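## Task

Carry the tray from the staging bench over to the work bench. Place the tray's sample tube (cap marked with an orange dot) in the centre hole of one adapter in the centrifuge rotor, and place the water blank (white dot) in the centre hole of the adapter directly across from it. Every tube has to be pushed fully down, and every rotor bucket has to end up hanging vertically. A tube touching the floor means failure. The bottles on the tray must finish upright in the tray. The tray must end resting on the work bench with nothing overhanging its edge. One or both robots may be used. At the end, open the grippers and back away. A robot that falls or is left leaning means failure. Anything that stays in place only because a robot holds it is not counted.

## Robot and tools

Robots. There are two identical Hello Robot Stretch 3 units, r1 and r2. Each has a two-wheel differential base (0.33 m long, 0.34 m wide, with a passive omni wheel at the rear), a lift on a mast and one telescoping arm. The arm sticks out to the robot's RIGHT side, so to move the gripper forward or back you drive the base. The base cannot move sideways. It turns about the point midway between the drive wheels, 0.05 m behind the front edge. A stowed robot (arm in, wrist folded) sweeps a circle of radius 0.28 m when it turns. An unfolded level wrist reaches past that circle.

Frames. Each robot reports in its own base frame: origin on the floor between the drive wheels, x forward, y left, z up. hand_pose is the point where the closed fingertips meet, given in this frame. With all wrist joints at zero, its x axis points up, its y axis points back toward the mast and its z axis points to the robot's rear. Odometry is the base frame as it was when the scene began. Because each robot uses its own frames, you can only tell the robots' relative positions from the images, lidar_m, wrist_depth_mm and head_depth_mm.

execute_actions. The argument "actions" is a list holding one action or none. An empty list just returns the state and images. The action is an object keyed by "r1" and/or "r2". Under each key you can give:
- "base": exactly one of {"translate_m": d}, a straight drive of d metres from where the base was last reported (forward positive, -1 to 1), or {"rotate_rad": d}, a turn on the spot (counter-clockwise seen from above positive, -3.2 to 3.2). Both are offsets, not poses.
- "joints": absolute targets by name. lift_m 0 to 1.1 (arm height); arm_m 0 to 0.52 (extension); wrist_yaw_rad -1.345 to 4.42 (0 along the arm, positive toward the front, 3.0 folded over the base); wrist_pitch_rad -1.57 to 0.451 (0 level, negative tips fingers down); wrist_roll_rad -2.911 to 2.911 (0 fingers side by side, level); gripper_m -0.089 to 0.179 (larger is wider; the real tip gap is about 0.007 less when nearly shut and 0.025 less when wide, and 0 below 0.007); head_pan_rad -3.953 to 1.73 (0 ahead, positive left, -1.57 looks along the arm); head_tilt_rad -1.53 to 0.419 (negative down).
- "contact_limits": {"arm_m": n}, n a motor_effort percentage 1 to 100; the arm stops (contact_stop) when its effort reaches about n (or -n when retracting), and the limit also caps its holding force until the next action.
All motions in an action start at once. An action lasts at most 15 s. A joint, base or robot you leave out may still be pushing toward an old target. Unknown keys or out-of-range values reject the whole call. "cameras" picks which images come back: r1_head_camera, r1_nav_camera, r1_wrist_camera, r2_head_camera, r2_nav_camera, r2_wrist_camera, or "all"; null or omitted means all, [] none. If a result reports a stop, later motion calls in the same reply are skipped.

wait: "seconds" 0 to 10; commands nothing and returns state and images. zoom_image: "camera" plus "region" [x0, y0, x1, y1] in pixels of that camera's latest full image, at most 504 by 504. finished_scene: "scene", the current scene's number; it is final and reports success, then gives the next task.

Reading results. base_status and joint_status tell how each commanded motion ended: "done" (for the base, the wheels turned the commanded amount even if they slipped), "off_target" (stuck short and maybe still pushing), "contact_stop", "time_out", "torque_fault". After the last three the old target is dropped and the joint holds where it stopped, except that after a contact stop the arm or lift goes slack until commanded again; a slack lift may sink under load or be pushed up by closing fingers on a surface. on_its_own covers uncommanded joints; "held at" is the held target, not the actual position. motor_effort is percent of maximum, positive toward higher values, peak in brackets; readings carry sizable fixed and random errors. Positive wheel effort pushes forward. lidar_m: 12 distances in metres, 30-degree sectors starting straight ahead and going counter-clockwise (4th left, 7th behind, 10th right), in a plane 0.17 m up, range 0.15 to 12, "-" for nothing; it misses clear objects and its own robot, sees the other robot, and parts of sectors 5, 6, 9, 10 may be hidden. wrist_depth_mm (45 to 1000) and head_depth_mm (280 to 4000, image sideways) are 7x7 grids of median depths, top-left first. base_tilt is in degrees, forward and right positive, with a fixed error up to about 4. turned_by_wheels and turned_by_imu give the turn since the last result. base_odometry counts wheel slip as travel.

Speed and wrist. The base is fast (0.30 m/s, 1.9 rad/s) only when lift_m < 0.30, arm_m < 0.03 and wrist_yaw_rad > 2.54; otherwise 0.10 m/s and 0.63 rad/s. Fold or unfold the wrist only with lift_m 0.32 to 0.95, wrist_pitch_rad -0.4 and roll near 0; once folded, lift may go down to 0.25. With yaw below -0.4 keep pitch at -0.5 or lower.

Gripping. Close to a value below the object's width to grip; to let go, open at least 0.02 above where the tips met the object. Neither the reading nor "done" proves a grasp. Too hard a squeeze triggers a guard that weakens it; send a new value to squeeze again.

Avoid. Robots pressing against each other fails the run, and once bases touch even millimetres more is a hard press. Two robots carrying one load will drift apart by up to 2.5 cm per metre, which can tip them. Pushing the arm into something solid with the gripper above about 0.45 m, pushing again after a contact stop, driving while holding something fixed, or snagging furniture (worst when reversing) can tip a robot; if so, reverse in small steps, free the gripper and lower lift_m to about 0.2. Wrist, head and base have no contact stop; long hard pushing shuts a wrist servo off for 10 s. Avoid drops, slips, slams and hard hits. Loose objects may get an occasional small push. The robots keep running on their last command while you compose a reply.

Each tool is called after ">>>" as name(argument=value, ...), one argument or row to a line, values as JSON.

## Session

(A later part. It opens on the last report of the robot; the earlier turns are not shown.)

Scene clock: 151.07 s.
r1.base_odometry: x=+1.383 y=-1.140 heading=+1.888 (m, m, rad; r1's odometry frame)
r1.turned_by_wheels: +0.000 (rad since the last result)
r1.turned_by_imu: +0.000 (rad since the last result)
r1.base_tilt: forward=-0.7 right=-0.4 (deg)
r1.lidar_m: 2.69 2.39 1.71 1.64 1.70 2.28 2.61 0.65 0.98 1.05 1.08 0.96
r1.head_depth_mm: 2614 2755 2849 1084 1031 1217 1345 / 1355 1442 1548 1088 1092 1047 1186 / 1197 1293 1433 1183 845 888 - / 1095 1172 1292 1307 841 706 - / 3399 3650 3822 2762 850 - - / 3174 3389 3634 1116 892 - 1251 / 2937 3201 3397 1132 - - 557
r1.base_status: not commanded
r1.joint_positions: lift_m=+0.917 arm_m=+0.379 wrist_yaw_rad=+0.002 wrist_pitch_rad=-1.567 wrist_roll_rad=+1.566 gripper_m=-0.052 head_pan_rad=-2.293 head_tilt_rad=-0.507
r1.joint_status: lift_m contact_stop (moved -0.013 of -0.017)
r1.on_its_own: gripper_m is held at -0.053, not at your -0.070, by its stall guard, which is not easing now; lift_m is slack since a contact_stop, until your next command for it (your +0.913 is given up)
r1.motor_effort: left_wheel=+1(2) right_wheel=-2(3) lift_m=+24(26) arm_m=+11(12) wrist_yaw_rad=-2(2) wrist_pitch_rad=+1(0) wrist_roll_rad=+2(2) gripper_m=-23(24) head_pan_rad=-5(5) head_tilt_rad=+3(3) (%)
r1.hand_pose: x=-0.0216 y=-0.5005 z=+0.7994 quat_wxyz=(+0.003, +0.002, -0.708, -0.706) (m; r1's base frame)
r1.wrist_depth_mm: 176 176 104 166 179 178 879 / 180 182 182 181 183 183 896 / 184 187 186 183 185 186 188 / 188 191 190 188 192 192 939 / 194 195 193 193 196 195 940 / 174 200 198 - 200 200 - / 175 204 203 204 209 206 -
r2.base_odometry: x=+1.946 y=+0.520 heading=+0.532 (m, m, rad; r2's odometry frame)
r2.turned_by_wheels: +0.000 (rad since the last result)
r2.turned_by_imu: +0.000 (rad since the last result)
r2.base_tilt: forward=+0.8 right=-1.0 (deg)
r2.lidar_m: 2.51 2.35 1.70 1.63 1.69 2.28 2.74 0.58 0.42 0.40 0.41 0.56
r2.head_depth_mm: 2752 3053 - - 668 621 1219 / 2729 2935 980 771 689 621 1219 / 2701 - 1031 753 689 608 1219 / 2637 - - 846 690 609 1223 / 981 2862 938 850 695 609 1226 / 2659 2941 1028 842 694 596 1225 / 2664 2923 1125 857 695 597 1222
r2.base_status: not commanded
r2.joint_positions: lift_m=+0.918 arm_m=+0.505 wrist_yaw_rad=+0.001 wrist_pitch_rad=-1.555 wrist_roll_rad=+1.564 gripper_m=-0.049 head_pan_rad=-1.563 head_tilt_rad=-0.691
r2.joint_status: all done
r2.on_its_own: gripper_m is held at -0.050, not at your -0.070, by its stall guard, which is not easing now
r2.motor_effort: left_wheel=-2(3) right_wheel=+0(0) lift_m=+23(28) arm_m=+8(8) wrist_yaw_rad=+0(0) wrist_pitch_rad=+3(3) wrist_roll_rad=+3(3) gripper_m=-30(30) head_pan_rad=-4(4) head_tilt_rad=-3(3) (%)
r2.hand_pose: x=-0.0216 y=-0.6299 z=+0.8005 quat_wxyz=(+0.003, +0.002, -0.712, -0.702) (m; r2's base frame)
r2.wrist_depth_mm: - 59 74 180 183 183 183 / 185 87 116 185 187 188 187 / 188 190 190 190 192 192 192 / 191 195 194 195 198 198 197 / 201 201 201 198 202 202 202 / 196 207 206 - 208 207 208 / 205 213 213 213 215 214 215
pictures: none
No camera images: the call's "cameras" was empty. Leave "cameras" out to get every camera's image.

>>> execute_actions(
  actions=[
    {"r1":{"joints":{"gripper_m":0.06,"lift_m":0.919,"arm_m":0.375}},"r2":{"joints":{"gripper_m":0.06}}},
  ],
  cameras=[],
)

>>> execute_actions(
  actions=[
    {"r1":{"joints":{"lift_m":1.1,"head_pan_rad":-1.57,"head_tilt_rad":-0.65}},"r2":{"joints":{"lift_m":1.09}}},
  ],
  cameras=[],
)

>>> execute_actions(
  actions=[
    {"r1":{"joints":{"arm_m":0.49,"wrist_roll_rad":0,"wrist_pitch_rad":-1.45,"gripper_m":0.08}},"r2":{"joints":{"arm_m":0.0,"head_pan_rad":-1.0,"head_tilt_rad":-0.45}}},
  ],
  cameras=["r1_wrist_camera","r1_head_camera","r2_head_camera"],
)

Scene clock: 154.73 s.
r1.base_odometry: x=+1.383 y=-1.140 heading=+1.888 (m, m, rad; r1's odometry frame)
r1.turned_by_wheels: +0.000 (rad since the last result)
r1.turned_by_imu: +0.000 (rad since the last result)
r1.base_tilt: forward=-0.8 right=-0.3 (deg)
r1.lidar_m: 2.69 2.39 1.72 1.65 1.70 2.28 2.61 0.65 0.97 1.05 1.08 0.96
r1.head_depth_mm: 2607 2767 2848 1080 1032 1213 1349 / 1346 1442 1554 1093 1087 1043 1198 / 1195 1291 1430 1183 846 880 - / 1097 1176 1291 1307 841 708 - / 3431 3652 3871 2763 859 - - / 3158 3433 3628 1114 892 - 1235 / 2961 3157 3358 1154 - - 557
r1.base_status: not commanded
r1.joint_positions: lift_m=+0.919 arm_m=+0.375 wrist_yaw_rad=+0.002 wrist_pitch_rad=-1.565 wrist_roll_rad=+1.566 gripper_m=+0.060 head_pan_rad=-2.293 head_tilt_rad=-0.507
r1.joint_status: all done
r1.motor_effort: left_wheel=+1(0) right_wheel=-2(3) lift_m=+26(33) arm_m=+0(11) wrist_yaw_rad=-2(1) wrist_pitch_rad=+0(0) wrist_roll_rad=+2(2) gripper_m=+1(80) head_pan_rad=-5(5) head_tilt_rad=+2(2) (%)
r1.hand_pose: x=-0.0216 y=-0.4971 z=+0.8012 quat_wxyz=(+0.003, +0.002, -0.709, -0.705) (m; r1's base frame)
r1.wrist_depth_mm: 179 125 102 162 180 180 886 / 182 184 184 182 184 183 538 / 184 188 187 187 189 188 187 / 188 193 191 192 193 192 932 / 197 197 196 196 195 197 945 / 173 202 201 200 203 202 987 / 178 205 207 204 207 206 -
r2.base_odometry: x=+1.946 y=+0.520 heading=+0.532 (m, m, rad; r2's odometry frame)
r2.turned_by_wheels: +0.000 (rad since the last result)
r2.turned_by_imu: +0.000 (rad since the last result)
r2.base_tilt: forward=+0.8 right=-0.7 (deg)
r2.lidar_m: 2.51 2.36 1.70 1.63 1.69 2.28 2.74 0.58 0.42 0.40 0.41 0.56
r2.head_depth_mm: 2803 3069 - - 670 619 1221 / 2732 2955 979 775 687 607 1220 / 2695 - 1018 756 689 607 1223 / 2668 - - 848 691 607 1220 / 893 2856 934 852 692 608 1224 / 2672 2949 1033 843 692 596 1226 / 2665 2977 1121 860 695 597 1230
r2.base_status: not commanded
r2.joint_positions: lift_m=+0.918 arm_m=+0.506 wrist_yaw_rad=+0.000 wrist_pitch_rad=-1.550 wrist_roll_rad=+1.564 gripper_m=+0.060 head_pan_rad=-1.563 head_tilt_rad=-0.691
r2.joint_status: all done
r2.motor_effort: left_wheel=-3(3) right_wheel=+1(1) lift_m=+23(23) arm_m=+4(8) wrist_yaw_rad=+0(0) wrist_pitch_rad=+1(3) wrist_roll_rad=+3(3) gripper_m=+0(97) head_pan_rad=-4(4) head_tilt_rad=-3(3) (%)
r2.hand_pose: x=-0.0215 y=-0.6317 z=+0.8004 quat_wxyz=(+0.003, +0.002, -0.714, -0.700) (m; r2's base frame)
r2.wrist_depth_mm: - 59 72 166 183 182 182 / 185 84 112 186 188 187 186 / 190 192 191 191 192 192 191 / 194 197 196 196 197 196 196 / 203 202 200 201 202 202 200 / 197 208 - 207 - 208 207 / 206 213 213 214 215 213 213
pictures: none
No camera images: the call's "cameras" was empty. Leave "cameras" out to get every camera's image.

Scene clock: 157.20 s.
r1.base_odometry: x=+1.383 y=-1.140 heading=+1.888 (m, m, rad; r1's odometry frame)
r1.turned_by_wheels: +0.000 (rad since the last result)
r1.turned_by_imu: +0.000 (rad since the last result)
r1.base_tilt: forward=-0.7 right=-0.2 (deg)
r1.lidar_m: 2.69 2.39 1.72 1.65 1.70 2.29 2.61 0.65 0.98 1.05 1.08 0.96
r1.head_depth_mm: 2780 3037 3143 930 731 620 1255 / - 2997 3138 854 653 617 1251 / - 2973 3068 837 670 613 1248 / 719 - 1399 795 665 609 1243 / 2706 3048 3009 865 658 605 1235 / 2750 3039 2978 891 705 603 1230 / 2737 3031 2934 886 702 598 1224
r1.base_status: not commanded
r1.joint_positions: lift_m=+1.100 arm_m=+0.375 wrist_yaw_rad=+0.002 wrist_pitch_rad=-1.565 wrist_roll_rad=+1.566 gripper_m=+0.060 head_pan_rad=-1.577 head_tilt_rad=-0.642
r1.joint_status: all done
r1.motor_effort: left_wheel=+0(0) right_wheel=-1(1) lift_m=+26(29) arm_m=-1(1) wrist_yaw_rad=-1(2) wrist_pitch_rad=-1(1) wrist_roll_rad=+2(2) gripper_m=+0(1) head_pan_rad=+5(56) head_tilt_rad=-3(13) (%)
r1.hand_pose: x=-0.0216 y=-0.4972 z=+0.9822 quat_wxyz=(+0.003, +0.002, -0.709, -0.705) (m; r1's base frame)
r1.wrist_depth_mm: 323 296 218 337 345 - - / 361 300 356 332 355 - - / 369 314 369 362 369 - - / 380 376 371 378 370 - - / 385 311 381 385 386 - - / 350 336 357 393 393 - - / 350 353 407 399 400 - -
r2.base_odometry: x=+1.946 y=+0.520 heading=+0.532 (m, m, rad; r2's odometry frame)
r2.turned_by_wheels: +0.000 (rad since the last result)
r2.turned_by_imu: +0.000 (rad since the last result)
r2.base_tilt: forward=+0.7 right=-0.8 (deg)
r2.lidar_m: 2.51 2.35 1.70 1.63 1.68 2.28 2.74 0.58 0.42 0.40 0.41 0.56
r2.head_depth_mm: 2753 3023 1098 846 688 619 1216 / 2742 3034 1105 792 688 606 1218 / 2731 3061 1063 755 687 607 1221 / - 3005 1050 848 693 608 1217 / 2595 2912 941 851 691 610 1226 / 2652 2953 1029 845 693 596 1221 / 2691 2955 1127 861 694 596 1222
r2.base_status: not commanded
r2.joint_positions: lift_m=+1.089 arm_m=+0.506 wrist_yaw_rad=+0.000 wrist_pitch_rad=-1.549 wrist_roll_rad=+1.564 gripper_m=+0.060 head_pan_rad=-1.563 head_tilt_rad=-0.691
r2.joint_status: all done
r2.motor_effort: left_wheel=-3(3) right_wheel=+1(1) lift_m=+46(49) arm_m=+4(4) wrist_yaw_rad=+1(1) wrist_pitch_rad=+1(0) wrist_roll_rad=+3(3) gripper_m=+1(0) head_pan_rad=-4(4) head_tilt_rad=-3(3) (%)
r2.hand_pose: x=-0.0215 y=-0.6318 z=+0.9714 quat_wxyz=(+0.003, +0.002, -0.714, -0.700) (m; r2's base frame)
r2.wrist_depth_mm: 303 305 177 321 341 343 - / 351 321 221 349 351 348 - / 360 305 358 359 359 359 360 / 372 353 368 366 372 369 - / 380 322 375 377 380 375 - / 337 326 - 390 - 388 - / 347 336 358 375 400 397 -
pictures: none
No camera images: the call's "cameras" was empty. Leave "cameras" out to get every camera's image.

Scene clock: 162.10 s.
r1.base_odometry: x=+1.383 y=-1.140 heading=+1.888 (m, m, rad; r1's odometry frame)
r1.turned_by_wheels: +0.000 (rad since the last result)
r1.turned_by_imu: +0.000 (rad since the last result)
r1.base_tilt: forward=-0.8 right=-0.2 (deg)
r1.lidar_m: 2.68 2.39 1.72 1.65 1.70 2.29 2.61 0.65 0.97 1.05 1.08 0.96
r1.head_depth_mm: 2767 3062 3135 931 732 620 1259 / 2766 3085 3082 854 655 615 1250 / - 3042 3137 837 671 612 1249 / 1404 1600 1681 813 666 608 1238 / 2715 3044 3003 863 658 605 1233 / 2753 3070 2956 890 707 602 1223 / 2733 3051 2924 884 702 598 1224
r1.base_status: not commanded
r1.joint_positions: lift_m=+1.100 arm_m=+0.490 wrist_yaw_rad=+0.000 wrist_pitch_rad=-1.452 wrist_roll_rad=+0.007 gripper_m=+0.080 head_pan_rad=-1.577 head_tilt_rad=-0.642
r1.joint_status: all done
r1.motor_effort: left_wheel=+1(1) right_wheel=-1(1) lift_m=+25(26) arm_m=+5(6) wrist_yaw_rad=+0(2) wrist_pitch_rad=+1(1) wrist_roll_rad=-3(5) gripper_m=+0(71) head_pan_rad=+5(5) head_tilt_rad=-3(3) (%)
r1.hand_pose: x=-0.0216 y=-0.6409 z=+0.9813 quat_wxyz=(+0.527, +0.468, -0.530, -0.472) (m; r1's base frame)
r1.wrist_depth_mm: 375 374 265 369 366 365 363 / 379 372 362 370 368 367 362 / 386 379 372 370 365 361 369 / 384 380 335 316 312 315 368 / 386 378 324 377 379 365 374 / 391 382 - 378 377 370 374 / 391 389 381 377 353 239 373
r2.base_odometry: x=+1.946 y=+0.520 heading=+0.532 (m, m, rad; r2's odometry frame)
r2.turned_by_wheels: +0.000 (rad since the last result)
r2.turned_by_imu: +0.000 (rad since the last result)
r2.base_tilt: forward=+0.7 right=-0.9 (deg)
r2.lidar_m: 2.51 2.35 1.70 1.63 1.68 2.28 2.74 0.58 0.42 0.40 0.41 0.56
r2.head_depth_mm: 2635 2845 3012 3050 872 686 579 / 2767 2946 3189 3099 913 711 582 / 2875 3113 3324 3087 917 712 584 / 3017 3252 3519 3108 925 719 599 / 3148 3419 3712 1392 925 717 637 / 3327 3526 3748 1243 1182 720 758 / 3019 3146 3270 1291 1050 747 994
r2.base_status: not commanded
r2.joint_positions: lift_m=+1.089 arm_m=+0.000 wrist_yaw_rad=+0.001 wrist_pitch_rad=-1.548 wrist_roll_rad=+1.564 gripper_m=+0.060 head_pan_rad=-1.007 head_tilt_rad=-0.458
r2.joint_status: all done
r2.motor_effort: left_wheel=-3(3) right_wheel=+1(2) lift_m=+47(46) arm_m=-2(2) wrist_yaw_rad=-1(1) wrist_pitch_rad=+0(0) wrist_roll_rad=+4(3) gripper_m=+0(1) head_pan_rad=+5(48) head_tilt_rad=+3(16) (%)
r2.hand_pose: x=-0.0216 y=-0.1266 z=+0.9714 quat_wxyz=(+0.003, +0.002, -0.715, -0.699) (m; r2's base frame)
r2.wrist_depth_mm: 349 - - - - - - / 357 - - - - - - / 368 - - - - - - / 376 - - - - - - / 386 - - - - - - / 399 - - - - - - / 410 414 - - - - -
pictures: r1_head_camera (sideways: a quarter turn clockwise sets it upright), r1_wrist_camera, r2_head_camera (sideways: a quarter turn clockwise sets it upright)
camera_calibration (this result's frames):
r1_head_camera: T_world_to_cam=[[-0.0379853, 0.585521, -0.809767, 1.07859], [0.998806, -0.00267322, -0.0487858, 0.0587634], [-0.0307298, -0.810653, -0.58472, 0.722451], [0, 0, 0, 1]] pos_world=[0.00447802, -0.0457215, 1.2987]
r1_wrist_camera: T_world_to_cam=[[-0.999569, 0.0232481, -0.0179049, 0.0165754], [0.0226729, 0.999241, 0.0316855, 0.644429], [0.018628, 0.0312659, -0.999338, 1.16036], [0, 0, 0, 1]] pos_world=[-0.0196579, -0.680605, 1.13946]
r2_head_camera: T_world_to_cam=[[-0.197235, 0.365438, -0.9097, 1.19843], [0.862016, 0.506609, 0.0166142, -0.0249341], [0.466933, -0.780899, -0.414934, 0.490035], [0, 0, 0, 1]] pos_world=[0.0290534, -0.0426533, 1.29396]
Images, in order (width x height): r1_head_camera 896x504, r1_wrist_camera 644x364, r2_head_camera 896x504.

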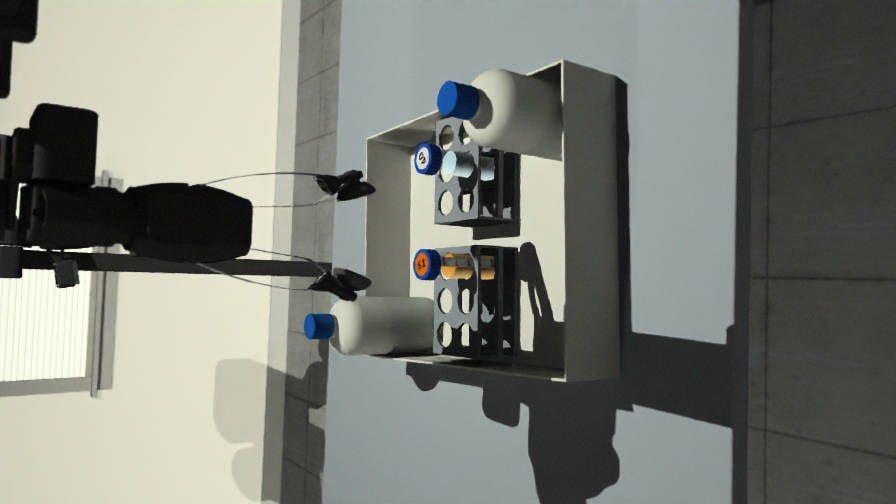

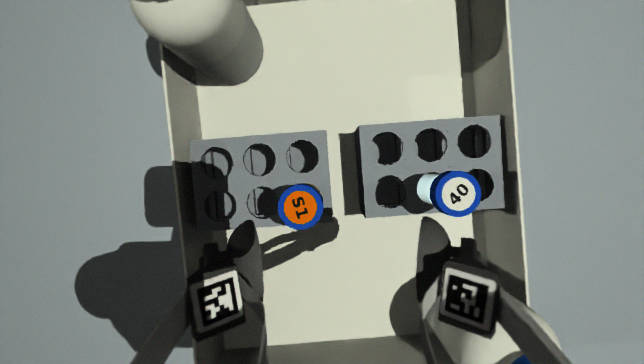

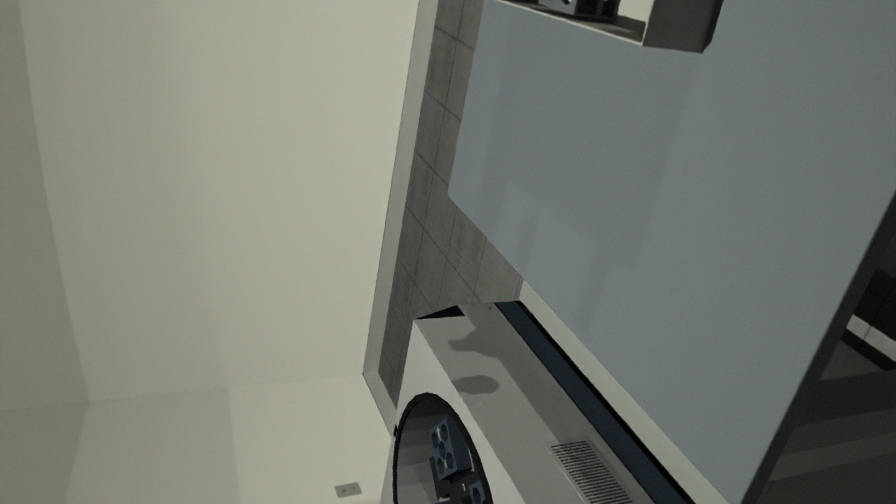

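>>> execute_actions(
  actions=[
    {"r1":{"base":{"translate_m":-0.098},"joints":{"arm_m":0.512,"gripper_m":0.07}},"r2":{"base":{"translate_m":0.45},"joints":{"head_pan_rad":-1.4,"head_tilt_rad":-0.6}}},
  ],
  cameras=[],
)

>>> execute_actions(
  actions=[
    {"r1":{"joints":{"lift_m":1.03}}},
  ],
  cameras=["r1_wrist_camera","r1_head_camera","r2_head_camera"],
)

Scene clock: 169.77 s.
r1.base_odometry: x=+1.414 y=-1.233 heading=+1.888 (m, m, rad; r1's odometry frame)
r1.turned_by_wheels: +0.000 (rad since the last result)
r1.turned_by_imu: +0.000 (rad since the last result)
r1.base_tilt: forward=-0.7 right=-0.3 (deg)
r1.lidar_m: 2.79 2.38 1.72 1.64 1.69 2.28 2.51 0.58 0.57 1.05 1.08 1.06
r1.head_depth_mm: 1206 3059 3150 933 732 620 1258 / 2647 2991 1700 926 726 616 1254 / - 3070 3123 884 662 613 1240 / 2743 3079 3071 799 659 608 1242 / 2741 3010 2969 859 669 606 1233 / 2757 3050 1152 816 663 601 1227 / 2733 3058 2921 850 659 598 1222
r1.base_status: done
r1.joint_positions: lift_m=+1.100 arm_m=+0.512 wrist_yaw_rad=+0.000 wrist_pitch_rad=-1.452 wrist_roll_rad=+0.007 gripper_m=+0.070 head_pan_rad=-1.577 head_tilt_rad=-0.642
r1.joint_status: all done
r1.motor_effort: left_wheel=+0(2) right_wheel=+0(6) lift_m=+26(26) arm_m=+5(5) wrist_yaw_rad=+0(0) wrist_pitch_rad=+1(1) wrist_roll_rad=-3(3) gripper_m=+1(46) head_pan_rad=+5(5) head_tilt_rad=-2(3) (%)
r1.hand_pose: x=-0.0216 y=-0.6629 z=+0.9813 quat_wxyz=(+0.527, +0.468, -0.530, -0.472) (m; r1's base frame)
r1.wrist_depth_mm: 233 319 368 364 365 363 363 / 269 321 369 368 366 374 366 / 381 379 374 374 368 370 364 / 378 319 335 316 374 377 368 / 385 321 313 346 371 374 373 / 390 378 - 373 369 376 371 / 393 371 383 381 284 383 376
r2.base_odometry: x=+2.333 y=+0.749 heading=+0.532 (m, m, rad; r2's odometry frame)
r2.turned_by_wheels: +0.000 (rad since the last result)
r2.turned_by_imu: +0.001 (rad since the last result)
r2.base_tilt: forward=+0.8 right=-0.8 (deg)
r2.lidar_m: 2.06 2.13 1.71 1.64 1.69 2.29 3.15 0.57 0.41 0.38 0.50 0.65
r2.head_depth_mm: - - - - - - - / 2634 2871 3060 984 766 - - / 2638 2924 3135 989 767 669 - / 2687 2929 3127 2388 1758 1416 - / 2695 2965 3137 2301 1087 929 919 / 2738 2976 3153 998 953 857 798 / 2776 3034 3225 1029 733 759 812
r2.base_status: done
r2.joint_positions: lift_m=+1.089 arm_m=+0.000 wrist_yaw_rad=+0.001 wrist_pitch_rad=-1.548 wrist_roll_rad=+1.564 gripper_m=+0.060 head_pan_rad=-1.393 head_tilt_rad=-0.592
r2.joint_status: all done
r2.motor_effort: left_wheel=-3(2) right_wheel=+2(7) lift_m=+46(46) arm_m=-1(1) wrist_yaw_rad=+0(0) wrist_pitch_rad=+0(0) wrist_roll_rad=+3(3) gripper_m=+0(1) head_pan_rad=-4(38) head_tilt_rad=-3(12) (%)
r2.hand_pose: x=-0.0216 y=-0.1266 z=+0.9714 quat_wxyz=(+0.003, +0.002, -0.715, -0.699) (m; r2's base frame)
r2.wrist_depth_mm: 350 - - - - - - / 357 - - - - - - / 365 - - - - - - / 374 508 - - - - - / 387 718 - - - - - / 623 633 - - - - - / 583 625 - - - - -
pictures: none
No camera images: the call's "cameras" was empty. Leave "cameras" out to get every camera's image.

Scene clock: 171.23 s.
r1.base_odometry: x=+1.414 y=-1.233 heading=+1.888 (m, m, rad; r1's odometry frame)
r1.turned_by_wheels: +0.000 (rad since the last result)
r1.turned_by_imu: +0.000 (rad since the last result)
r1.base_tilt: forward=-0.7 right=-0.3 (deg)
r1.lidar_m: 2.79 2.38 1.72 1.64 1.69 2.29 2.51 0.58 0.57 1.05 1.09 1.05
r1.head_depth_mm: 1123 3184 3152 932 734 621 1263 / 2635 2987 1707 923 727 616 1257 / - 3096 3102 885 663 613 1248 / 2700 3007 1182 794 660 607 1242 / 2745 3063 3018 858 670 605 1235 / 2747 3038 1149 819 664 601 1229 / 2719 3047 2933 847 659 598 1223
r1.base_status: not commanded
r1.joint_positions: lift_m=+1.030 arm_m=+0.512 wrist_yaw_rad=+0.000 wrist_pitch_rad=-1.452 wrist_roll_rad=+0.007 gripper_m=+0.070 head_pan_rad=-1.577 head_tilt_rad=-0.642
r1.joint_status: all done
r1.motor_effort: left_wheel=+0(0) right_wheel=-1(1) lift_m=+21(23) arm_m=+4(5) wrist_yaw_rad=+0(0) wrist_pitch_rad=+1(1) wrist_roll_rad=-3(3) gripper_m=+2(1) head_pan_rad=+5(5) head_tilt_rad=-3(3) (%)
r1.hand_pose: x=-0.0216 y=-0.6629 z=+0.9116 quat_wxyz=(+0.527, +0.468, -0.530, -0.472) (m; r1's base frame)
r1.wrist_depth_mm: 215 299 302 299 296 297 297 / 253 302 302 299 301 298 298 / 299 306 305 302 301 301 298 / 265 252 276 247 263 303 305 / 251 238 263 218 300 306 305 / 272 310 - 312 306 304 304 / 280 315 311 309 262 310 309
r2.base_odometry: x=+2.333 y=+0.749 heading=+0.532 (m, m, rad; r2's odometry frame)
r2.turned_by_wheels: +0.000 (rad since the last result)
r2.turned_by_imu: +0.000 (rad since the last result)
r2.base_tilt: forward=+0.8 right=-1.1 (deg)
r2.lidar_m: 2.07 2.13 1.70 1.64 1.70 2.29 3.16 0.57 0.41 0.38 0.50 0.65
r2.head_depth_mm: - - - - - - - / 2653 2853 3110 985 767 - - / 2653 2923 3117 987 766 671 - / 2674 2952 3100 2406 1760 1418 - / 2728 2933 3137 2290 1082 929 920 / 2737 2965 3185 995 951 861 799 / 2783 3008 3266 1025 732 758 810
r2.base_status: not commanded
r2.joint_positions: lift_m=+1.089 arm_m=+0.000 wrist_yaw_rad=+0.001 wrist_pitch_rad=-1.548 wrist_roll_rad=+1.564 gripper_m=+0.060 head_pan_rad=-1.393 head_tilt_rad=-0.592
r2.joint_status: not commanded
r2.motor_effort: left_wheel=-3(4) right_wheel=+2(2) lift_m=+47(46) arm_m=-1(1) wrist_yaw_rad=+0(0) wrist_pitch_rad=+0(0) wrist_roll_rad=+3(3) gripper_m=+0(1) head_pan_rad=-4(4) head_tilt_rad=-3(3) (%)
r2.hand_pose: x=-0.0216 y=-0.1266 z=+0.9714 quat_wxyz=(+0.003, +0.002, -0.715, -0.699) (m; r2's base frame)
r2.wrist_depth_mm: 347 - - - - - - / 357 - - - - - - / 366 - - - - - - / 376 515 - - - - - / 387 708 - - - - - / 616 628 - - - - - / 591 634 - - - - -
pictures: r1_head_camera (sideways: a quarter turn clockwise sets it upright), r1_wrist_camera, r2_head_camera (sideways: a quarter turn clockwise sets it upright)
camera_calibration (this result's frames):
r1_head_camera: T_world_to_cam=[[-0.0379852, 0.585522, -0.809766, 1.07859], [0.998806, -0.00267314, -0.0487858, 0.0587634], [-0.0307298, -0.810652, -0.584721, 0.722453], [0, 0, 0, 1]] pos_world=[0.00447802, -0.0457215, 1.2987]
r1_wrist_camera: T_world_to_cam=[[-0.999572, 0.02316, -0.0178948, 0.0157708], [0.0225853, 0.999243, 0.0316758, 0.668635], [0.0186149, 0.0312581, -0.999338, 1.09135], [0, 0, 0, 1]] pos_world=[-0.0196527, -0.702608, 1.06973]
r2_head_camera: T_world_to_cam=[[-0.0660672, 0.529158, -0.845947, 1.11448], [0.989665, 0.142889, 0.0120887, -0.0198186], [0.127273, -0.836406, -0.53313, 0.645901], [0, 0, 0, 1]] pos_world=[0.0110384, -0.0466697, 1.28738]
Images, in order (width x height): r1_head_camera 896x504, r1_wrist_camera 644x364, r2_head_camera 896x504.

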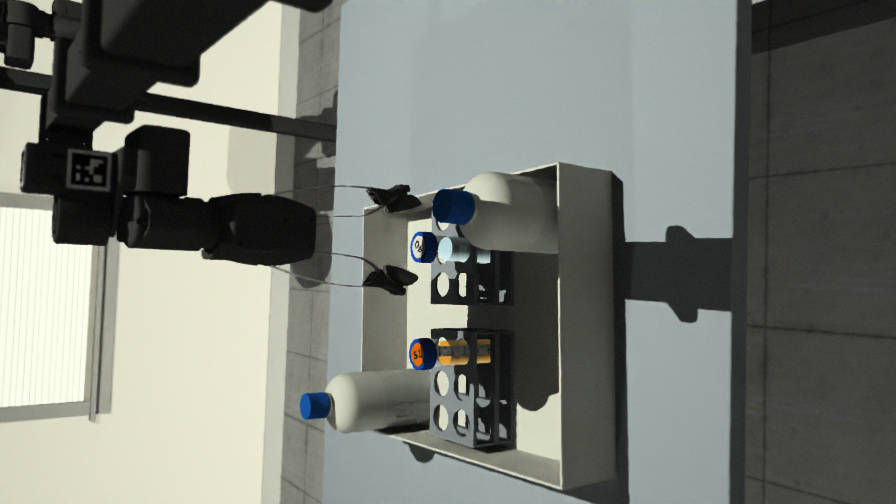

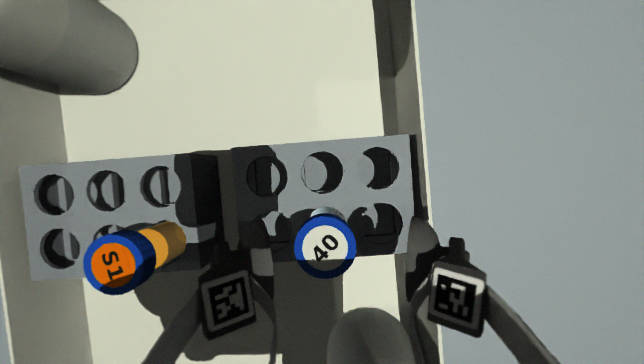

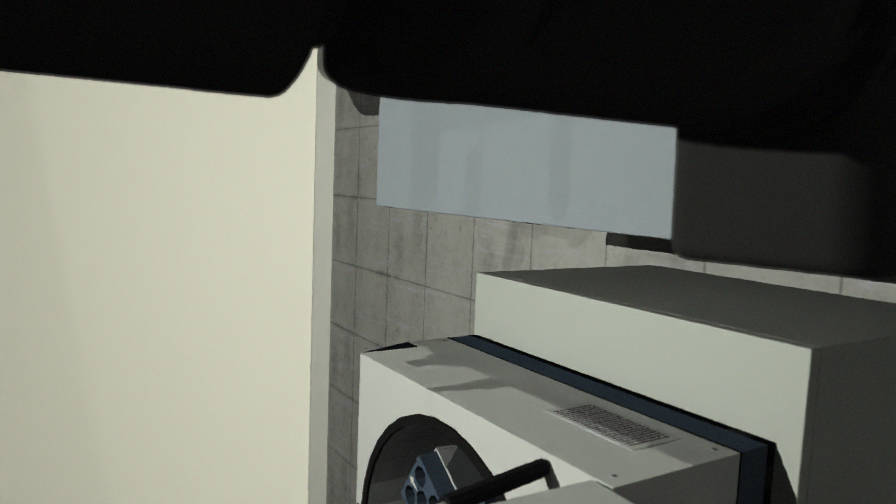

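>>> execute_actions(
  actions=[
    {"r1":{"base":{"translate_m":0.004},"joints":{"lift_m":1.006}},"r2":{"base":{"translate_m":-0.3}}},
  ],
  cameras=["r1_wrist_camera"],
)

>>> execute_actions(
  actions=[
    {"r1":{"joints":{"gripper_m":0.0}}},
  ],
  cameras=["r1_wrist_camera","r1_head_camera"],
)

>>> execute_actions(
  actions=[
    {"r1":{"joints":{"lift_m":1.1}}},
  ],
  cameras=["r1_wrist_camera","r1_head_camera","r2_head_camera"],
)

Scene clock: 177.90 s.
r1.base_odometry: x=+1.413 y=-1.230 heading=+1.888 (m, m, rad; r1's odometry frame)
r1.turned_by_wheels: +0.000 (rad since the last result)
r1.turned_by_imu: +0.000 (rad since the last result)
r1.base_tilt: forward=-0.7 right=-0.3 (deg)
r1.lidar_m: 2.79 2.39 1.71 1.64 1.70 2.29 2.52 0.58 0.58 1.05 1.08 1.05
r1.head_depth_mm: 2761 - 3024 931 734 619 1257 / 2739 3094 3138 922 728 615 1251 / 1149 3176 3092 882 662 613 1246 / 2675 3065 1119 799 660 608 1237 / 2733 3028 3014 835 670 604 1230 / 2733 3057 1099 821 663 602 1230 / 2739 3044 2925 854 664 597 1223
r1.base_status: done
r1.joint_positions: lift_m=+1.006 arm_m=+0.512 wrist_yaw_rad=+0.000 wrist_pitch_rad=-1.452 wrist_roll_rad=+0.007 gripper_m=+0.070 head_pan_rad=-1.577 head_tilt_rad=-0.642
r1.joint_status: all done
r1.motor_effort: left_wheel=+0(3) right_wheel=+0(3) lift_m=+21(22) arm_m=+5(6) wrist_yaw_rad=+0(0) wrist_pitch_rad=+1(1) wrist_roll_rad=-3(3) gripper_m=+0(0) head_pan_rad=+5(5) head_tilt_rad=-3(3) (%)
r1.hand_pose: x=-0.0216 y=-0.6629 z=+0.8876 quat_wxyz=(+0.527, +0.468, -0.530, -0.472) (m; r1's base frame)
r1.wrist_depth_mm: 209 277 278 276 274 276 272 / 254 278 279 278 274 275 274 / 281 282 280 277 259 277 276 / 227 224 258 222 220 281 277 / 225 222 251 221 252 283 281 / 164 200 - 285 286 285 283 / 276 290 291 286 246 285 284
r2.base_odometry: x=+2.075 y=+0.597 heading=+0.532 (m, m, rad; r2's odometry frame)
r2.turned_by_wheels: +0.000 (rad since the last result)
r2.turned_by_imu: +0.000 (rad since the last result)
r2.base_tilt: forward=+0.7 right=-0.8 (deg)
r2.lidar_m: 2.36 2.35 1.70 1.63 1.69 2.29 2.88 0.57 0.41 0.40 0.41 0.67
r2.head_depth_mm: - - - - - - - / 1228 729 948 867 723 - - / 1299 2926 3065 972 766 670 - / 2695 2918 3147 998 773 661 - / 2728 2985 3175 993 774 631 1214 / 2755 2980 3209 998 774 631 1234 / 2772 3029 3219 2435 778 632 707
r2.base_status: done
r2.joint_positions: lift_m=+1.089 arm_m=+0.000 wrist_yaw_rad=+0.001 wrist_pitch_rad=-1.548 wrist_roll_rad=+1.564 gripper_m=+0.060 head_pan_rad=-1.393 head_tilt_rad=-0.592
r2.joint_status: not commanded
r2.motor_effort: left_wheel=-3(8) right_wheel=+3(3) lift_m=+46(46) arm_m=-1(1) wrist_yaw_rad=+0(0) wrist_pitch_rad=+0(0) wrist_roll_rad=+4(3) gripper_m=+0(1) head_pan_rad=-4(4) head_tilt_rad=-2(2) (%)
r2.hand_pose: x=-0.0216 y=-0.1266 z=+0.9714 quat_wxyz=(+0.003, +0.002, -0.715, -0.699) (m; r2's base frame)
r2.wrist_depth_mm: 348 - - - - - - / 357 - - - - - - / 366 - - - - - - / 376 - - - - - - / 387 - - - - - - / 398 - - - - - - / 411 413 - - - - -
pictures: r1_wrist_camera
camera_calibration (this result's frames):
r1_wrist_camera: T_world_to_cam=[[-0.999572, 0.02316, -0.0178948, 0.0153413], [0.0225854, 0.999243, 0.0316758, 0.669396], [0.0186149, 0.0312581, -0.999338, 1.06737], [0, 0, 0, 1]] pos_world=[-0.0196527, -0.702608, 1.04573]
Images, in order (width x height): r1_wrist_camera 644x364.

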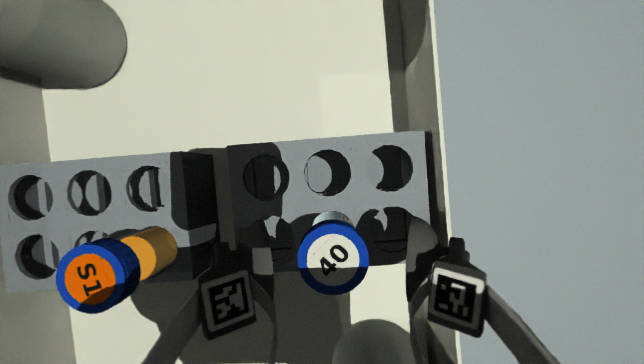

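Scene clock: 179.10 s.
r1.base_odometry: x=+1.413 y=-1.230 heading=+1.888 (m, m, rad; r1's odometry frame)
r1.turned_by_wheels: +0.000 (rad since the last result)
r1.turned_by_imu: +0.000 (rad since the last result)
r1.base_tilt: forward=-0.7 right=-0.3 (deg)
r1.lidar_m: 2.78 2.39 1.72 1.64 1.70 2.28 2.52 0.58 0.58 1.05 1.08 1.05
r1.head_depth_mm: 2755 - 2995 930 731 619 1259 / 2699 3104 3138 923 726 617 1252 / 1150 3179 3071 883 662 613 1247 / 2655 3026 1149 788 660 609 1239 / 2727 3048 2991 832 669 605 1232 / 2740 3039 1099 818 663 601 1228 / 2765 3035 2945 850 661 598 1221
r1.base_status: not commanded
r1.joint_positions: lift_m=+1.006 arm_m=+0.512 wrist_yaw_rad=+0.000 wrist_pitch_rad=-1.452 wrist_roll_rad=+0.007 gripper_m=+0.001 head_pan_rad=-1.577 head_tilt_rad=-0.642
r1.joint_status: all done
r1.motor_effort: left_wheel=+0(0) right_wheel=-1(1) lift_m=+21(21) arm_m=+5(5) wrist_yaw_rad=+0(0) wrist_pitch_rad=+1(1) wrist_roll_rad=-3(3) gripper_m=-9(85) head_pan_rad=+5(5) head_tilt_rad=-3(3) (%)
r1.hand_pose: x=-0.0216 y=-0.6629 z=+0.8876 quat_wxyz=(+0.527, +0.468, -0.530, -0.472) (m; r1's base frame)
r1.wrist_depth_mm: 210 278 279 274 272 275 274 / 250 282 280 279 277 276 272 / 282 279 279 282 261 277 274 / 229 223 257 222 222 281 278 / 227 224 251 162 227 279 278 / 165 201 286 162 - 282 279 / 276 290 288 285 249 286 284
r2.base_odometry: x=+2.075 y=+0.597 heading=+0.532 (m, m, rad; r2's odometry frame)
r2.turned_by_wheels: +0.000 (rad since the last result)
r2.turned_by_imu: +0.000 (rad since the last result)
r2.base_tilt: forward=+0.7 right=-0.8 (deg)
r2.lidar_m: 2.36 2.36 1.70 1.63 1.69 2.29 2.89 0.57 0.41 0.40 0.41 0.67
r2.head_depth_mm: - - - - - - - / 1218 729 945 867 723 - - / 1302 2891 3109 976 765 671 - / 2702 2950 3179 993 773 663 - / 2711 3016 3193 997 772 631 1207 / 2716 3012 3196 999 773 631 1236 / 2761 3034 3240 2427 776 633 706
r2.base_status: not commanded
r2.joint_positions: lift_m=+1.089 arm_m=+0.000 wrist_yaw_rad=+0.001 wrist_pitch_rad=-1.548 wrist_roll_rad=+1.564 gripper_m=+0.060 head_pan_rad=-1.393 head_tilt_rad=-0.592
r2.joint_status: not commanded
r2.motor_effort: left_wheel=-3(3) right_wheel=+2(2) lift_m=+46(47) arm_m=-2(1) wrist_yaw_rad=+1(0) wrist_pitch_rad=+0(0) wrist_roll_rad=+4(3) gripper_m=+0(0) head_pan_rad=-4(4) head_tilt_rad=-3(3) (%)
r2.hand_pose: x=-0.0216 y=-0.1266 z=+0.9714 quat_wxyz=(+0.003, +0.002, -0.715, -0.699) (m; r2's base frame)
r2.wrist_depth_mm: 349 - - - - - - / 357 - - - - - - / 365 - - - - - - / 377 - - - - - - / 387 - - - - - - / 397 - - - - - - / 408 413 - - - - -
pictures: r1_head_camera (sideways: a quarter turn clockwise sets it upright), r1_wrist_camera
camera_calibration (this result's frames):
r1_head_camera: T_world_to_cam=[[-0.0379854, 0.585522, -0.809766, 1.07859], [0.998806, -0.0026729, -0.0487858, 0.0587634], [-0.0307296, -0.810652, -0.584721, 0.722453], [0, 0, 0, 1]] pos_world=[0.00447803, -0.0457215, 1.2987]
r1_wrist_camera: T_world_to_cam=[[-0.999572, 0.0231596, -0.0178948, 0.0153411], [0.0225849, 0.999243, 0.031676, 0.669396], [0.0186149, 0.0312582, -0.999338, 1.06737], [0, 0, 0, 1]] pos_world=[-0.0196527, -0.702608, 1.04573]
Images, in order (width x height): r1_head_camera 896x504, r1_wrist_camera 644x364.

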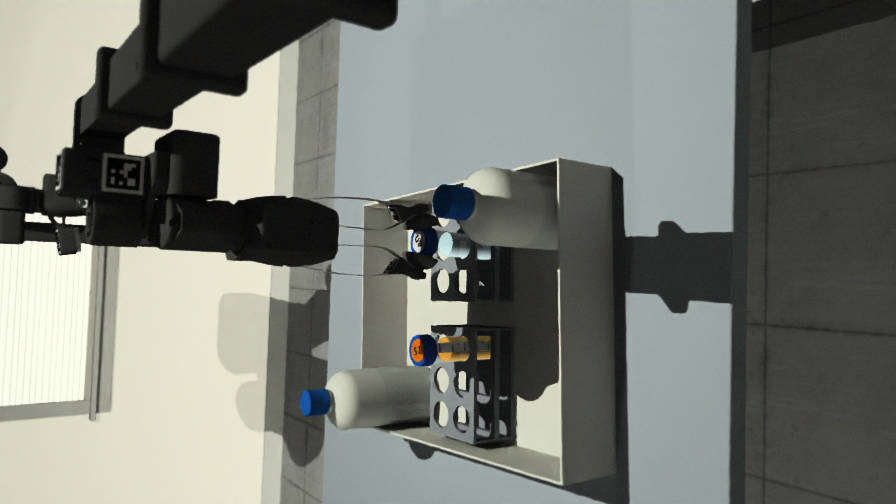

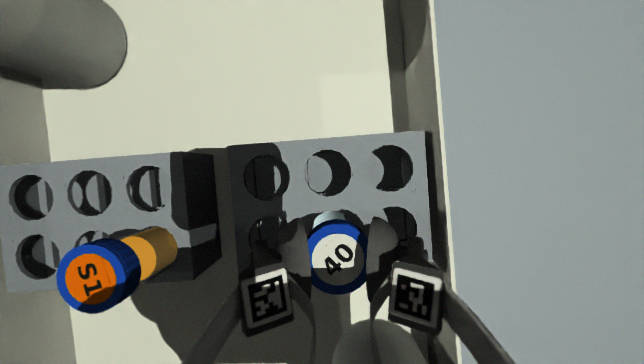

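Scene clock: 180.80 s.
r1.base_odometry: x=+1.413 y=-1.230 heading=+1.888 (m, m, rad; r1's odometry frame)
r1.turned_by_wheels: +0.000 (rad since the last result)
r1.turned_by_imu: +0.000 (rad since the last result)
r1.base_tilt: forward=-0.7 right=-0.2 (deg)
r1.lidar_m: 2.79 2.39 1.72 1.65 1.69 2.29 2.52 0.58 0.58 1.05 1.08 1.05
r1.head_depth_mm: 2782 3045 3152 929 733 620 1262 / 2746 3068 3134 925 729 616 1253 / - 3092 3084 883 661 613 1240 / 2718 3034 1654 803 660 608 1240 / 2721 3027 3004 830 668 604 1233 / 2751 3078 1100 819 662 601 1227 / 2722 3049 2935 851 662 598 1223
r1.base_status: not commanded
r1.joint_positions: lift_m=+1.100 arm_m=+0.512 wrist_yaw_rad=+0.000 wrist_pitch_rad=-1.452 wrist_roll_rad=+0.007 gripper_m=+0.001 head_pan_rad=-1.577 head_tilt_rad=-0.642
r1.joint_status: all done
r1.motor_effort: left_wheel=+0(1) right_wheel=-1(1) lift_m=+26(27) arm_m=+4(5) wrist_yaw_rad=+0(1) wrist_pitch_rad=+1(1) wrist_roll_rad=-3(3) gripper_m=-11(12) head_pan_rad=+5(5) head_tilt_rad=-3(3) (%)
r1.hand_pose: x=-0.0216 y=-0.6629 z=+0.9813 quat_wxyz=(+0.527, +0.468, -0.530, -0.472) (m; r1's base frame)
r1.wrist_depth_mm: 230 317 362 365 368 366 363 / 276 314 375 371 368 365 367 / 378 374 369 366 371 369 373 / 384 320 323 315 374 372 370 / 387 317 321 163 374 372 373 / 394 382 381 162 - 375 376 / 395 382 382 377 284 382 383
r2.base_odometry: x=+2.075 y=+0.597 heading=+0.532 (m, m, rad; r2's odometry frame)
r2.turned_by_wheels: +0.000 (rad since the last result)
r2.turned_by_imu: +0.000 (rad since the last result)
r2.base_tilt: forward=+0.7 right=-0.9 (deg)
r2.lidar_m: 2.36 2.36 1.70 1.63 1.69 2.29 2.89 0.57 0.41 0.40 0.41 0.67
r2.head_depth_mm: - - - - - - - / 667 2743 942 870 725 - - / 2643 2893 3091 977 768 671 - / 2670 2969 3140 989 769 662 - / 2710 2946 3140 994 768 628 1213 / 2738 2963 3201 995 774 629 1234 / 2747 3031 3244 2446 776 634 705
r2.base_status: not commanded
r2.joint_positions: lift_m=+1.089 arm_m=+0.000 wrist_yaw_rad=+0.001 wrist_pitch_rad=-1.548 wrist_roll_rad=+1.564 gripper_m=+0.060 head_pan_rad=-1.393 head_tilt_rad=-0.592
r2.joint_status: not commanded
r2.motor_effort: left_wheel=-3(3) right_wheel=+2(2) lift_m=+47(47) arm_m=-1(1) wrist_yaw_rad=+0(0) wrist_pitch_rad=+0(0) wrist_roll_rad=+3(3) gripper_m=+0(0) head_pan_rad=-4(4) head_tilt_rad=-3(3) (%)
r2.hand_pose: x=-0.0216 y=-0.1266 z=+0.9714 quat_wxyz=(+0.003, +0.002, -0.715, -0.699) (m; r2's base frame)
r2.wrist_depth_mm: 349 - - - - - - / 356 - - - - - - / 366 - - - - - - / 376 - - - - - - / 385 - - - - - - / 394 - - - - - - / 407 413 - - - - -
pictures: r1_head_camera (sideways: a quarter turn clockwise sets it upright), r1_wrist_camera, r2_head_camera (sideways: a quarter turn clockwise sets it upright)
camera_calibration (this result's frames):
r1_head_camera: T_world_to_cam=[[-0.0379854, 0.585522, -0.809766, 1.07859], [0.998806, -0.0026729, -0.0487858, 0.0587634], [-0.0307296, -0.810652, -0.584721, 0.722453], [0, 0, 0, 1]] pos_world=[0.00447803, -0.0457215, 1.2987]
r1_wrist_camera: T_world_to_cam=[[-0.999572, 0.02316, -0.0178947, 0.0170181], [0.0225853, 0.999243, 0.0316758, 0.66643], [0.0186148, 0.0312581, -0.999338, 1.16101], [0, 0, 0, 1]] pos_world=[-0.0196527, -0.702611, 1.13944]
r2_head_camera: T_world_to_cam=[[-0.0660647, 0.52917, -0.84594, 1.11447], [0.989666, 0.14288, 0.0120883, -0.019818], [0.127265, -0.8364, -0.533141, 0.645916], [0, 0, 0, 1]] pos_world=[0.011038, -0.0466696, 1.28738]
Images, in order (width x height): r1_head_camera 896x504, r1_wrist_camera 644x364, r2_head_camera 896x504.

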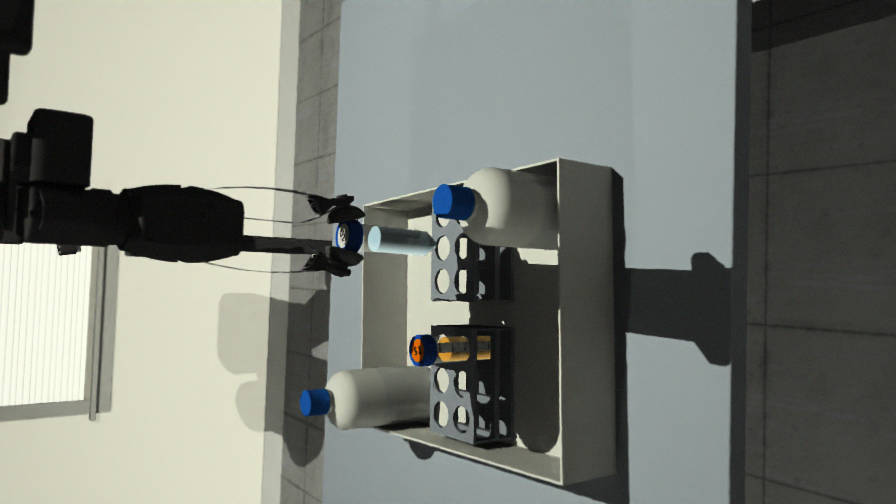

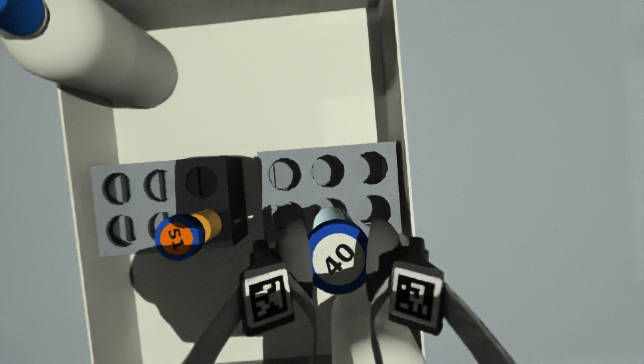

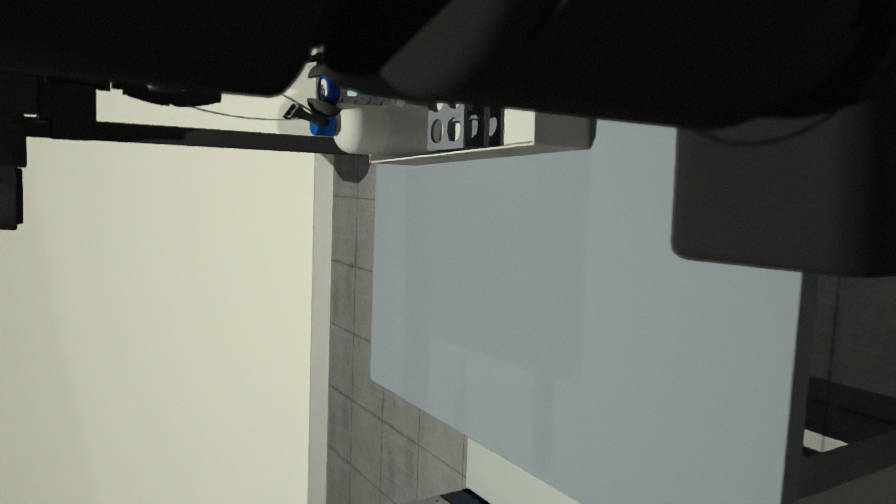

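>>> execute_actions(
  actions=[
    {"r1":{"joints":{"wrist_pitch_rad":-1.25}},"r2":{"joints":{"wrist_yaw_rad":1.5}}},
  ],
  cameras=["r1_head_camera"],
)

>>> execute_actions(
  actions=[
    {"r1":{"base":{"translate_m":-0.45},"joints":{"head_pan_rad":-1.75}}},
  ],
  cameras=["r1_head_camera","r1_nav_camera","r1_wrist_camera"],
)

Scene clock: 185.00 s.
r1.base_odometry: x=+1.413 y=-1.230 heading=+1.888 (m, m, rad; r1's odometry frame)
r1.turned_by_wheels: +0.000 (rad since the last result)
r1.turned_by_imu: +0.000 (rad since the last result)
r1.base_tilt: forward=-0.7 right=-0.2 (deg)
r1.lidar_m: 2.79 2.39 1.72 1.64 1.69 2.29 2.52 0.58 0.58 1.05 1.08 1.05
r1.head_depth_mm: 2775 3055 3147 931 734 621 1261 / 2730 3091 3117 924 728 615 1253 / - 3044 3063 881 661 612 1245 / 2754 3069 1162 868 660 609 1243 / 2739 3061 2986 833 668 604 1234 / 2757 3031 1100 818 665 601 1225 / 2743 3024 2944 852 662 597 1224
r1.base_status: not commanded
r1.joint_positions: lift_m=+1.100 arm_m=+0.512 wrist_yaw_rad=+0.000 wrist_pitch_rad=-1.259 wrist_roll_rad=+0.007 gripper_m=+0.001 head_pan_rad=-1.577 head_tilt_rad=-0.642
r1.joint_status: all done
r1.motor_effort: left_wheel=+1(1) right_wheel=-1(0) lift_m=+27(27) arm_m=+5(3) wrist_yaw_rad=+0(1) wrist_pitch_rad=+4(3) wrist_roll_rad=-3(3) gripper_m=-10(10) head_pan_rad=+5(5) head_tilt_rad=-3(3) (%)
r1.hand_pose: x=-0.0216 y=-0.7123 z=+0.9873 quat_wxyz=(+0.570, +0.415, -0.573, -0.418) (m; r1's base frame)
r1.wrist_depth_mm: 427 428 428 421 418 416 412 / 415 418 415 387 410 402 409 / 255 292 403 391 394 393 394 / 395 349 392 387 389 386 383 / 386 378 385 162 379 374 373 / 376 321 315 162 - 367 364 / 370 316 366 365 362 362 360
r2.base_odometry: x=+2.075 y=+0.597 heading=+0.532 (m, m, rad; r2's odometry frame)
r2.turned_by_wheels: +0.000 (rad since the last result)
r2.turned_by_imu: +0.000 (rad since the last result)
r2.base_tilt: forward=+0.7 right=-0.8 (deg)
r2.lidar_m: 2.36 2.35 1.70 1.63 1.69 2.28 2.89 0.58 0.41 0.40 0.41 0.67
r2.head_depth_mm: - - - - - - - / 670 2768 1250 905 722 625 566 / 2671 2909 3059 979 766 627 1208 / 2686 2908 3136 990 769 628 1203 / 2749 2936 3204 993 771 629 1207 / 2726 3008 3219 1002 774 632 1233 / 2749 3044 3203 2444 774 634 708
r2.base_status: not commanded
r2.joint_positions: lift_m=+1.089 arm_m=+0.000 wrist_yaw_rad=+1.498 wrist_pitch_rad=-1.548 wrist_roll_rad=+1.565 gripper_m=+0.060 head_pan_rad=-1.393 head_tilt_rad=-0.592
r2.joint_status: all done
r2.motor_effort: left_wheel=-3(3) right_wheel=+2(2) lift_m=+47(46) arm_m=-1(2) wrist_yaw_rad=+1(2) wrist_pitch_rad=+0(0) wrist_roll_rad=+3(3) gripper_m=+0(0) head_pan_rad=-3(4) head_tilt_rad=-3(2) (%)
r2.hand_pose: x=-0.0400 y=-0.1440 z=+0.9714 quat_wxyz=(+0.478, +0.488, -0.522, -0.511) (m; r2's base frame)
r2.wrist_depth_mm: 838 725 - - - - - / - - - - - - - / - - - - - - - / - - - - - - - / - - - - - - - / - - - - - - - / - - - - - - -
pictures: r1_head_camera (sideways: a quarter turn clockwise sets it upright)
camera_calibration (this result's frames):
r1_head_camera: T_world_to_cam=[[-0.0379853, 0.585522, -0.809766, 1.07859], [0.998806, -0.00267303, -0.0487858, 0.0587634], [-0.0307297, -0.810652, -0.584721, 0.722453], [0, 0, 0, 1]] pos_world=[0.00447803, -0.0457215, 1.2987]
Images, in order (width x height): r1_head_camera 896x504.

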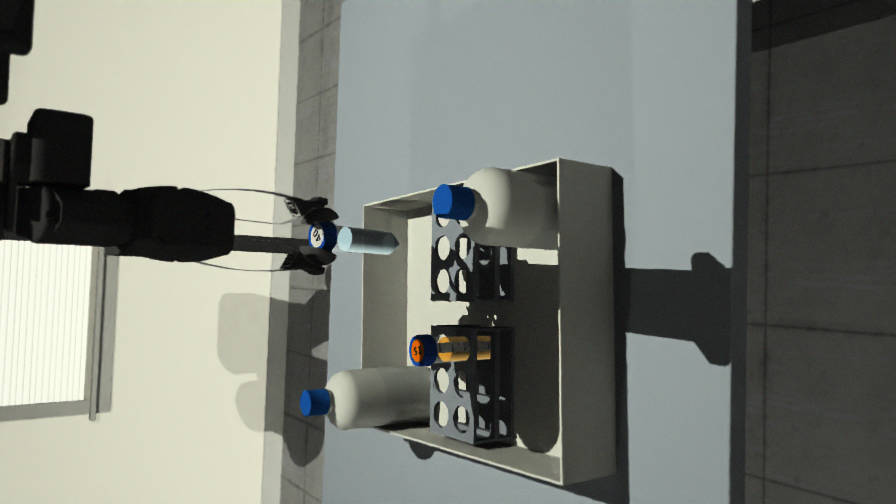

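Scene clock: 190.73 s.
r1.base_odometry: x=+1.553 y=-1.657 heading=+1.888 (m, m, rad; r1's odometry frame)
r1.turned_by_wheels: +0.000 (rad since the last result)
r1.turned_by_imu: +0.000 (rad since the last result)
r1.base_tilt: forward=-0.7 right=-0.3 (deg)
r1.lidar_m: 1.49 2.38 1.71 1.63 1.69 2.16 2.06 0.55 0.41 0.41 1.09 1.47
r1.head_depth_mm: 884 959 1076 945 670 673 834 / 856 943 1043 916 734 747 796 / 861 946 1031 964 951 836 763 / 2832 3118 3038 2241 1071 1022 1122 / - 3113 2854 2129 1655 1345 1208 / 2695 3010 2034 889 705 601 1181 / 2657 2945 2931 882 704 597 1227
r1.base_status: done
r1.joint_positions: lift_m=+1.100 arm_m=+0.512 wrist_yaw_rad=+0.000 wrist_pitch_rad=-1.259 wrist_roll_rad=+0.007 gripper_m=+0.001 head_pan_rad=-1.743 head_tilt_rad=-0.642
r1.joint_status: all done
r1.motor_effort: left_wheel=+0(3) right_wheel=-1(4) lift_m=+26(26) arm_m=+5(6) wrist_yaw_rad=+0(0) wrist_pitch_rad=+4(4) wrist_roll_rad=-3(3) gripper_m=-11(11) head_pan_rad=-5(28) head_tilt_rad=-3(3) (%)
r1.hand_pose: x=-0.0216 y=-0.7123 z=+0.9873 quat_wxyz=(+0.570, +0.415, -0.573, -0.418) (m; r1's base frame)
r1.wrist_depth_mm: 427 425 423 - - 436 365 / 418 414 416 417 634 436 355 / 408 405 401 407 629 441 347 / 398 401 388 391 599 450 337 / 389 391 386 163 583 460 333 / 379 376 373 162 - 460 327 / 372 370 365 367 552 439 319
r2.base_odometry: x=+2.075 y=+0.597 heading=+0.532 (m, m, rad; r2's odometry frame)
r2.turned_by_wheels: +0.000 (rad since the last result)
r2.turned_by_imu: +0.000 (rad since the last result)
r2.base_tilt: forward=+0.8 right=-0.8 (deg)
r2.lidar_m: 2.36 2.35 1.70 1.63 1.69 2.28 2.88 0.58 0.41 0.40 0.41 0.67
r2.head_depth_mm: - - - - - - - / 2620 2881 3014 909 723 625 566 / 2669 2926 3091 975 766 626 1216 / 2681 2938 3126 987 771 629 1208 / 2640 2908 3112 998 771 628 1214 / 2728 2992 3196 995 772 630 1238 / 1055 2915 3211 2326 776 631 709
r2.base_status: not commanded
r2.joint_positions: lift_m=+1.089 arm_m=+0.000 wrist_yaw_rad=+1.498 wrist_pitch_rad=-1.548 wrist_roll_rad=+1.565 gripper_m=+0.060 head_pan_rad=-1.393 head_tilt_rad=-0.592
r2.joint_status: not commanded
r2.motor_effort: left_wheel=-3(3) right_wheel=+2(2) lift_m=+47(46) arm_m=-1(1) wrist_yaw_rad=+1(1) wrist_pitch_rad=+0(0) wrist_roll_rad=+3(3) gripper_m=+0(0) head_pan_rad=-4(4) head_tilt_rad=-3(3) (%)
r2.hand_pose: x=-0.0400 y=-0.1440 z=+0.9714 quat_wxyz=(+0.478, +0.488, -0.522, -0.511) (m; r2's base frame)
r2.wrist_depth_mm: 840 725 - - - - - / - - - - - - - / - - - - - - - / - - - - - - - / - - - - - - - / - - - - - - - / - - - - - - -
pictures: r1_head_camera (sideways: a quarter turn clockwise sets it upright), r1_nav_camera (sideways: a quarter turn counterclockwise sets it upright), r1_wrist_camera
camera_calibration (this result's frames):
r1_head_camera: T_world_to_cam=[[0.0591513, 0.583764, -0.809766, 1.07799], [0.984673, -0.167447, -0.0487858, 0.0588496], [-0.164073, -0.794469, -0.584721, 0.723266], [0, 0, 0, 1]] pos_world=[-0.00304416, -0.0448271, 1.2987]
r1_nav_camera: T_world_to_cam=[[-0.115105, -0.583467, 0.803939, -1.0054], [-0.987758, 0.153011, -0.0303743, 0.0975556], [-0.105289, -0.797593, -0.593936, 0.734304], [0, 0, 0, 1]] pos_world=[0.0579483, -0.0158724, 1.24738]
r1_wrist_camera: T_world_to_cam=[[-0.999575, 0.0191216, -0.0220102, 0.019464], [0.0224281, 0.986634, -0.161403, 0.897295], [0.0186297, -0.161828, -0.986643, 1.01852], [0, 0, 0, 1]] pos_world=[-0.0196435, -0.72085, 1.15017]
Images, in order (width x height): r1_head_camera 896x504, r1_nav_camera 672x504, r1_wrist_camera 644x364.

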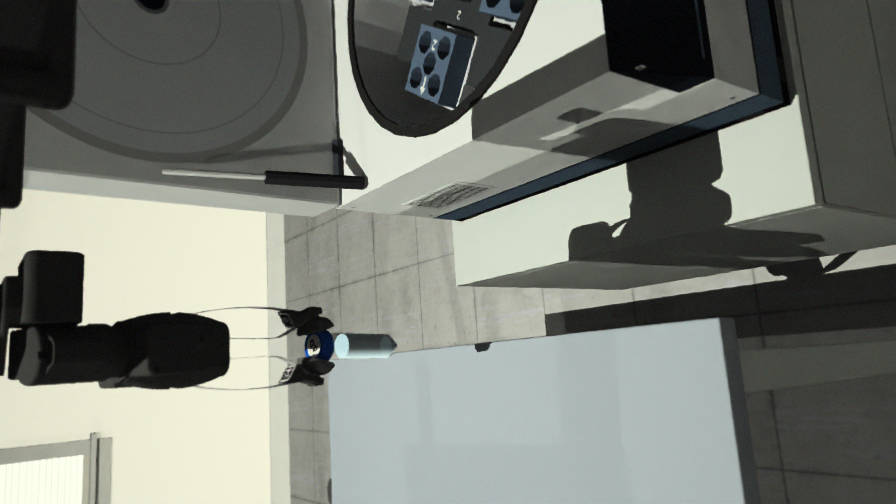

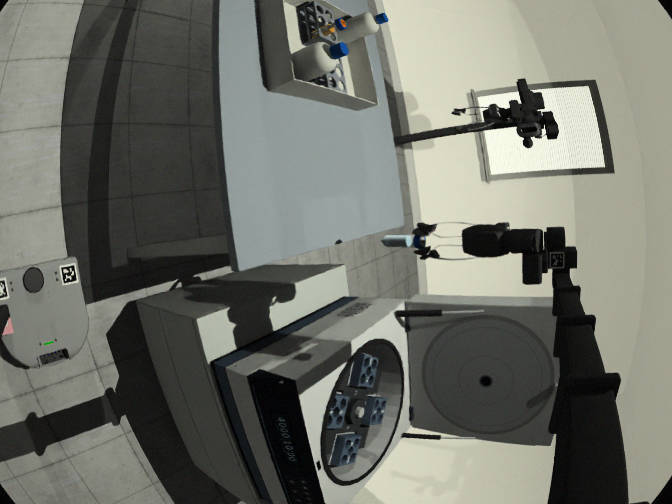

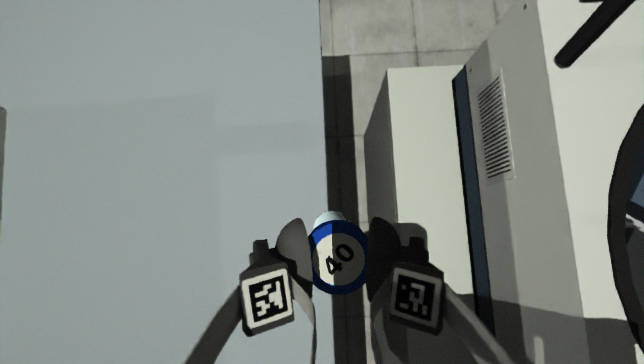

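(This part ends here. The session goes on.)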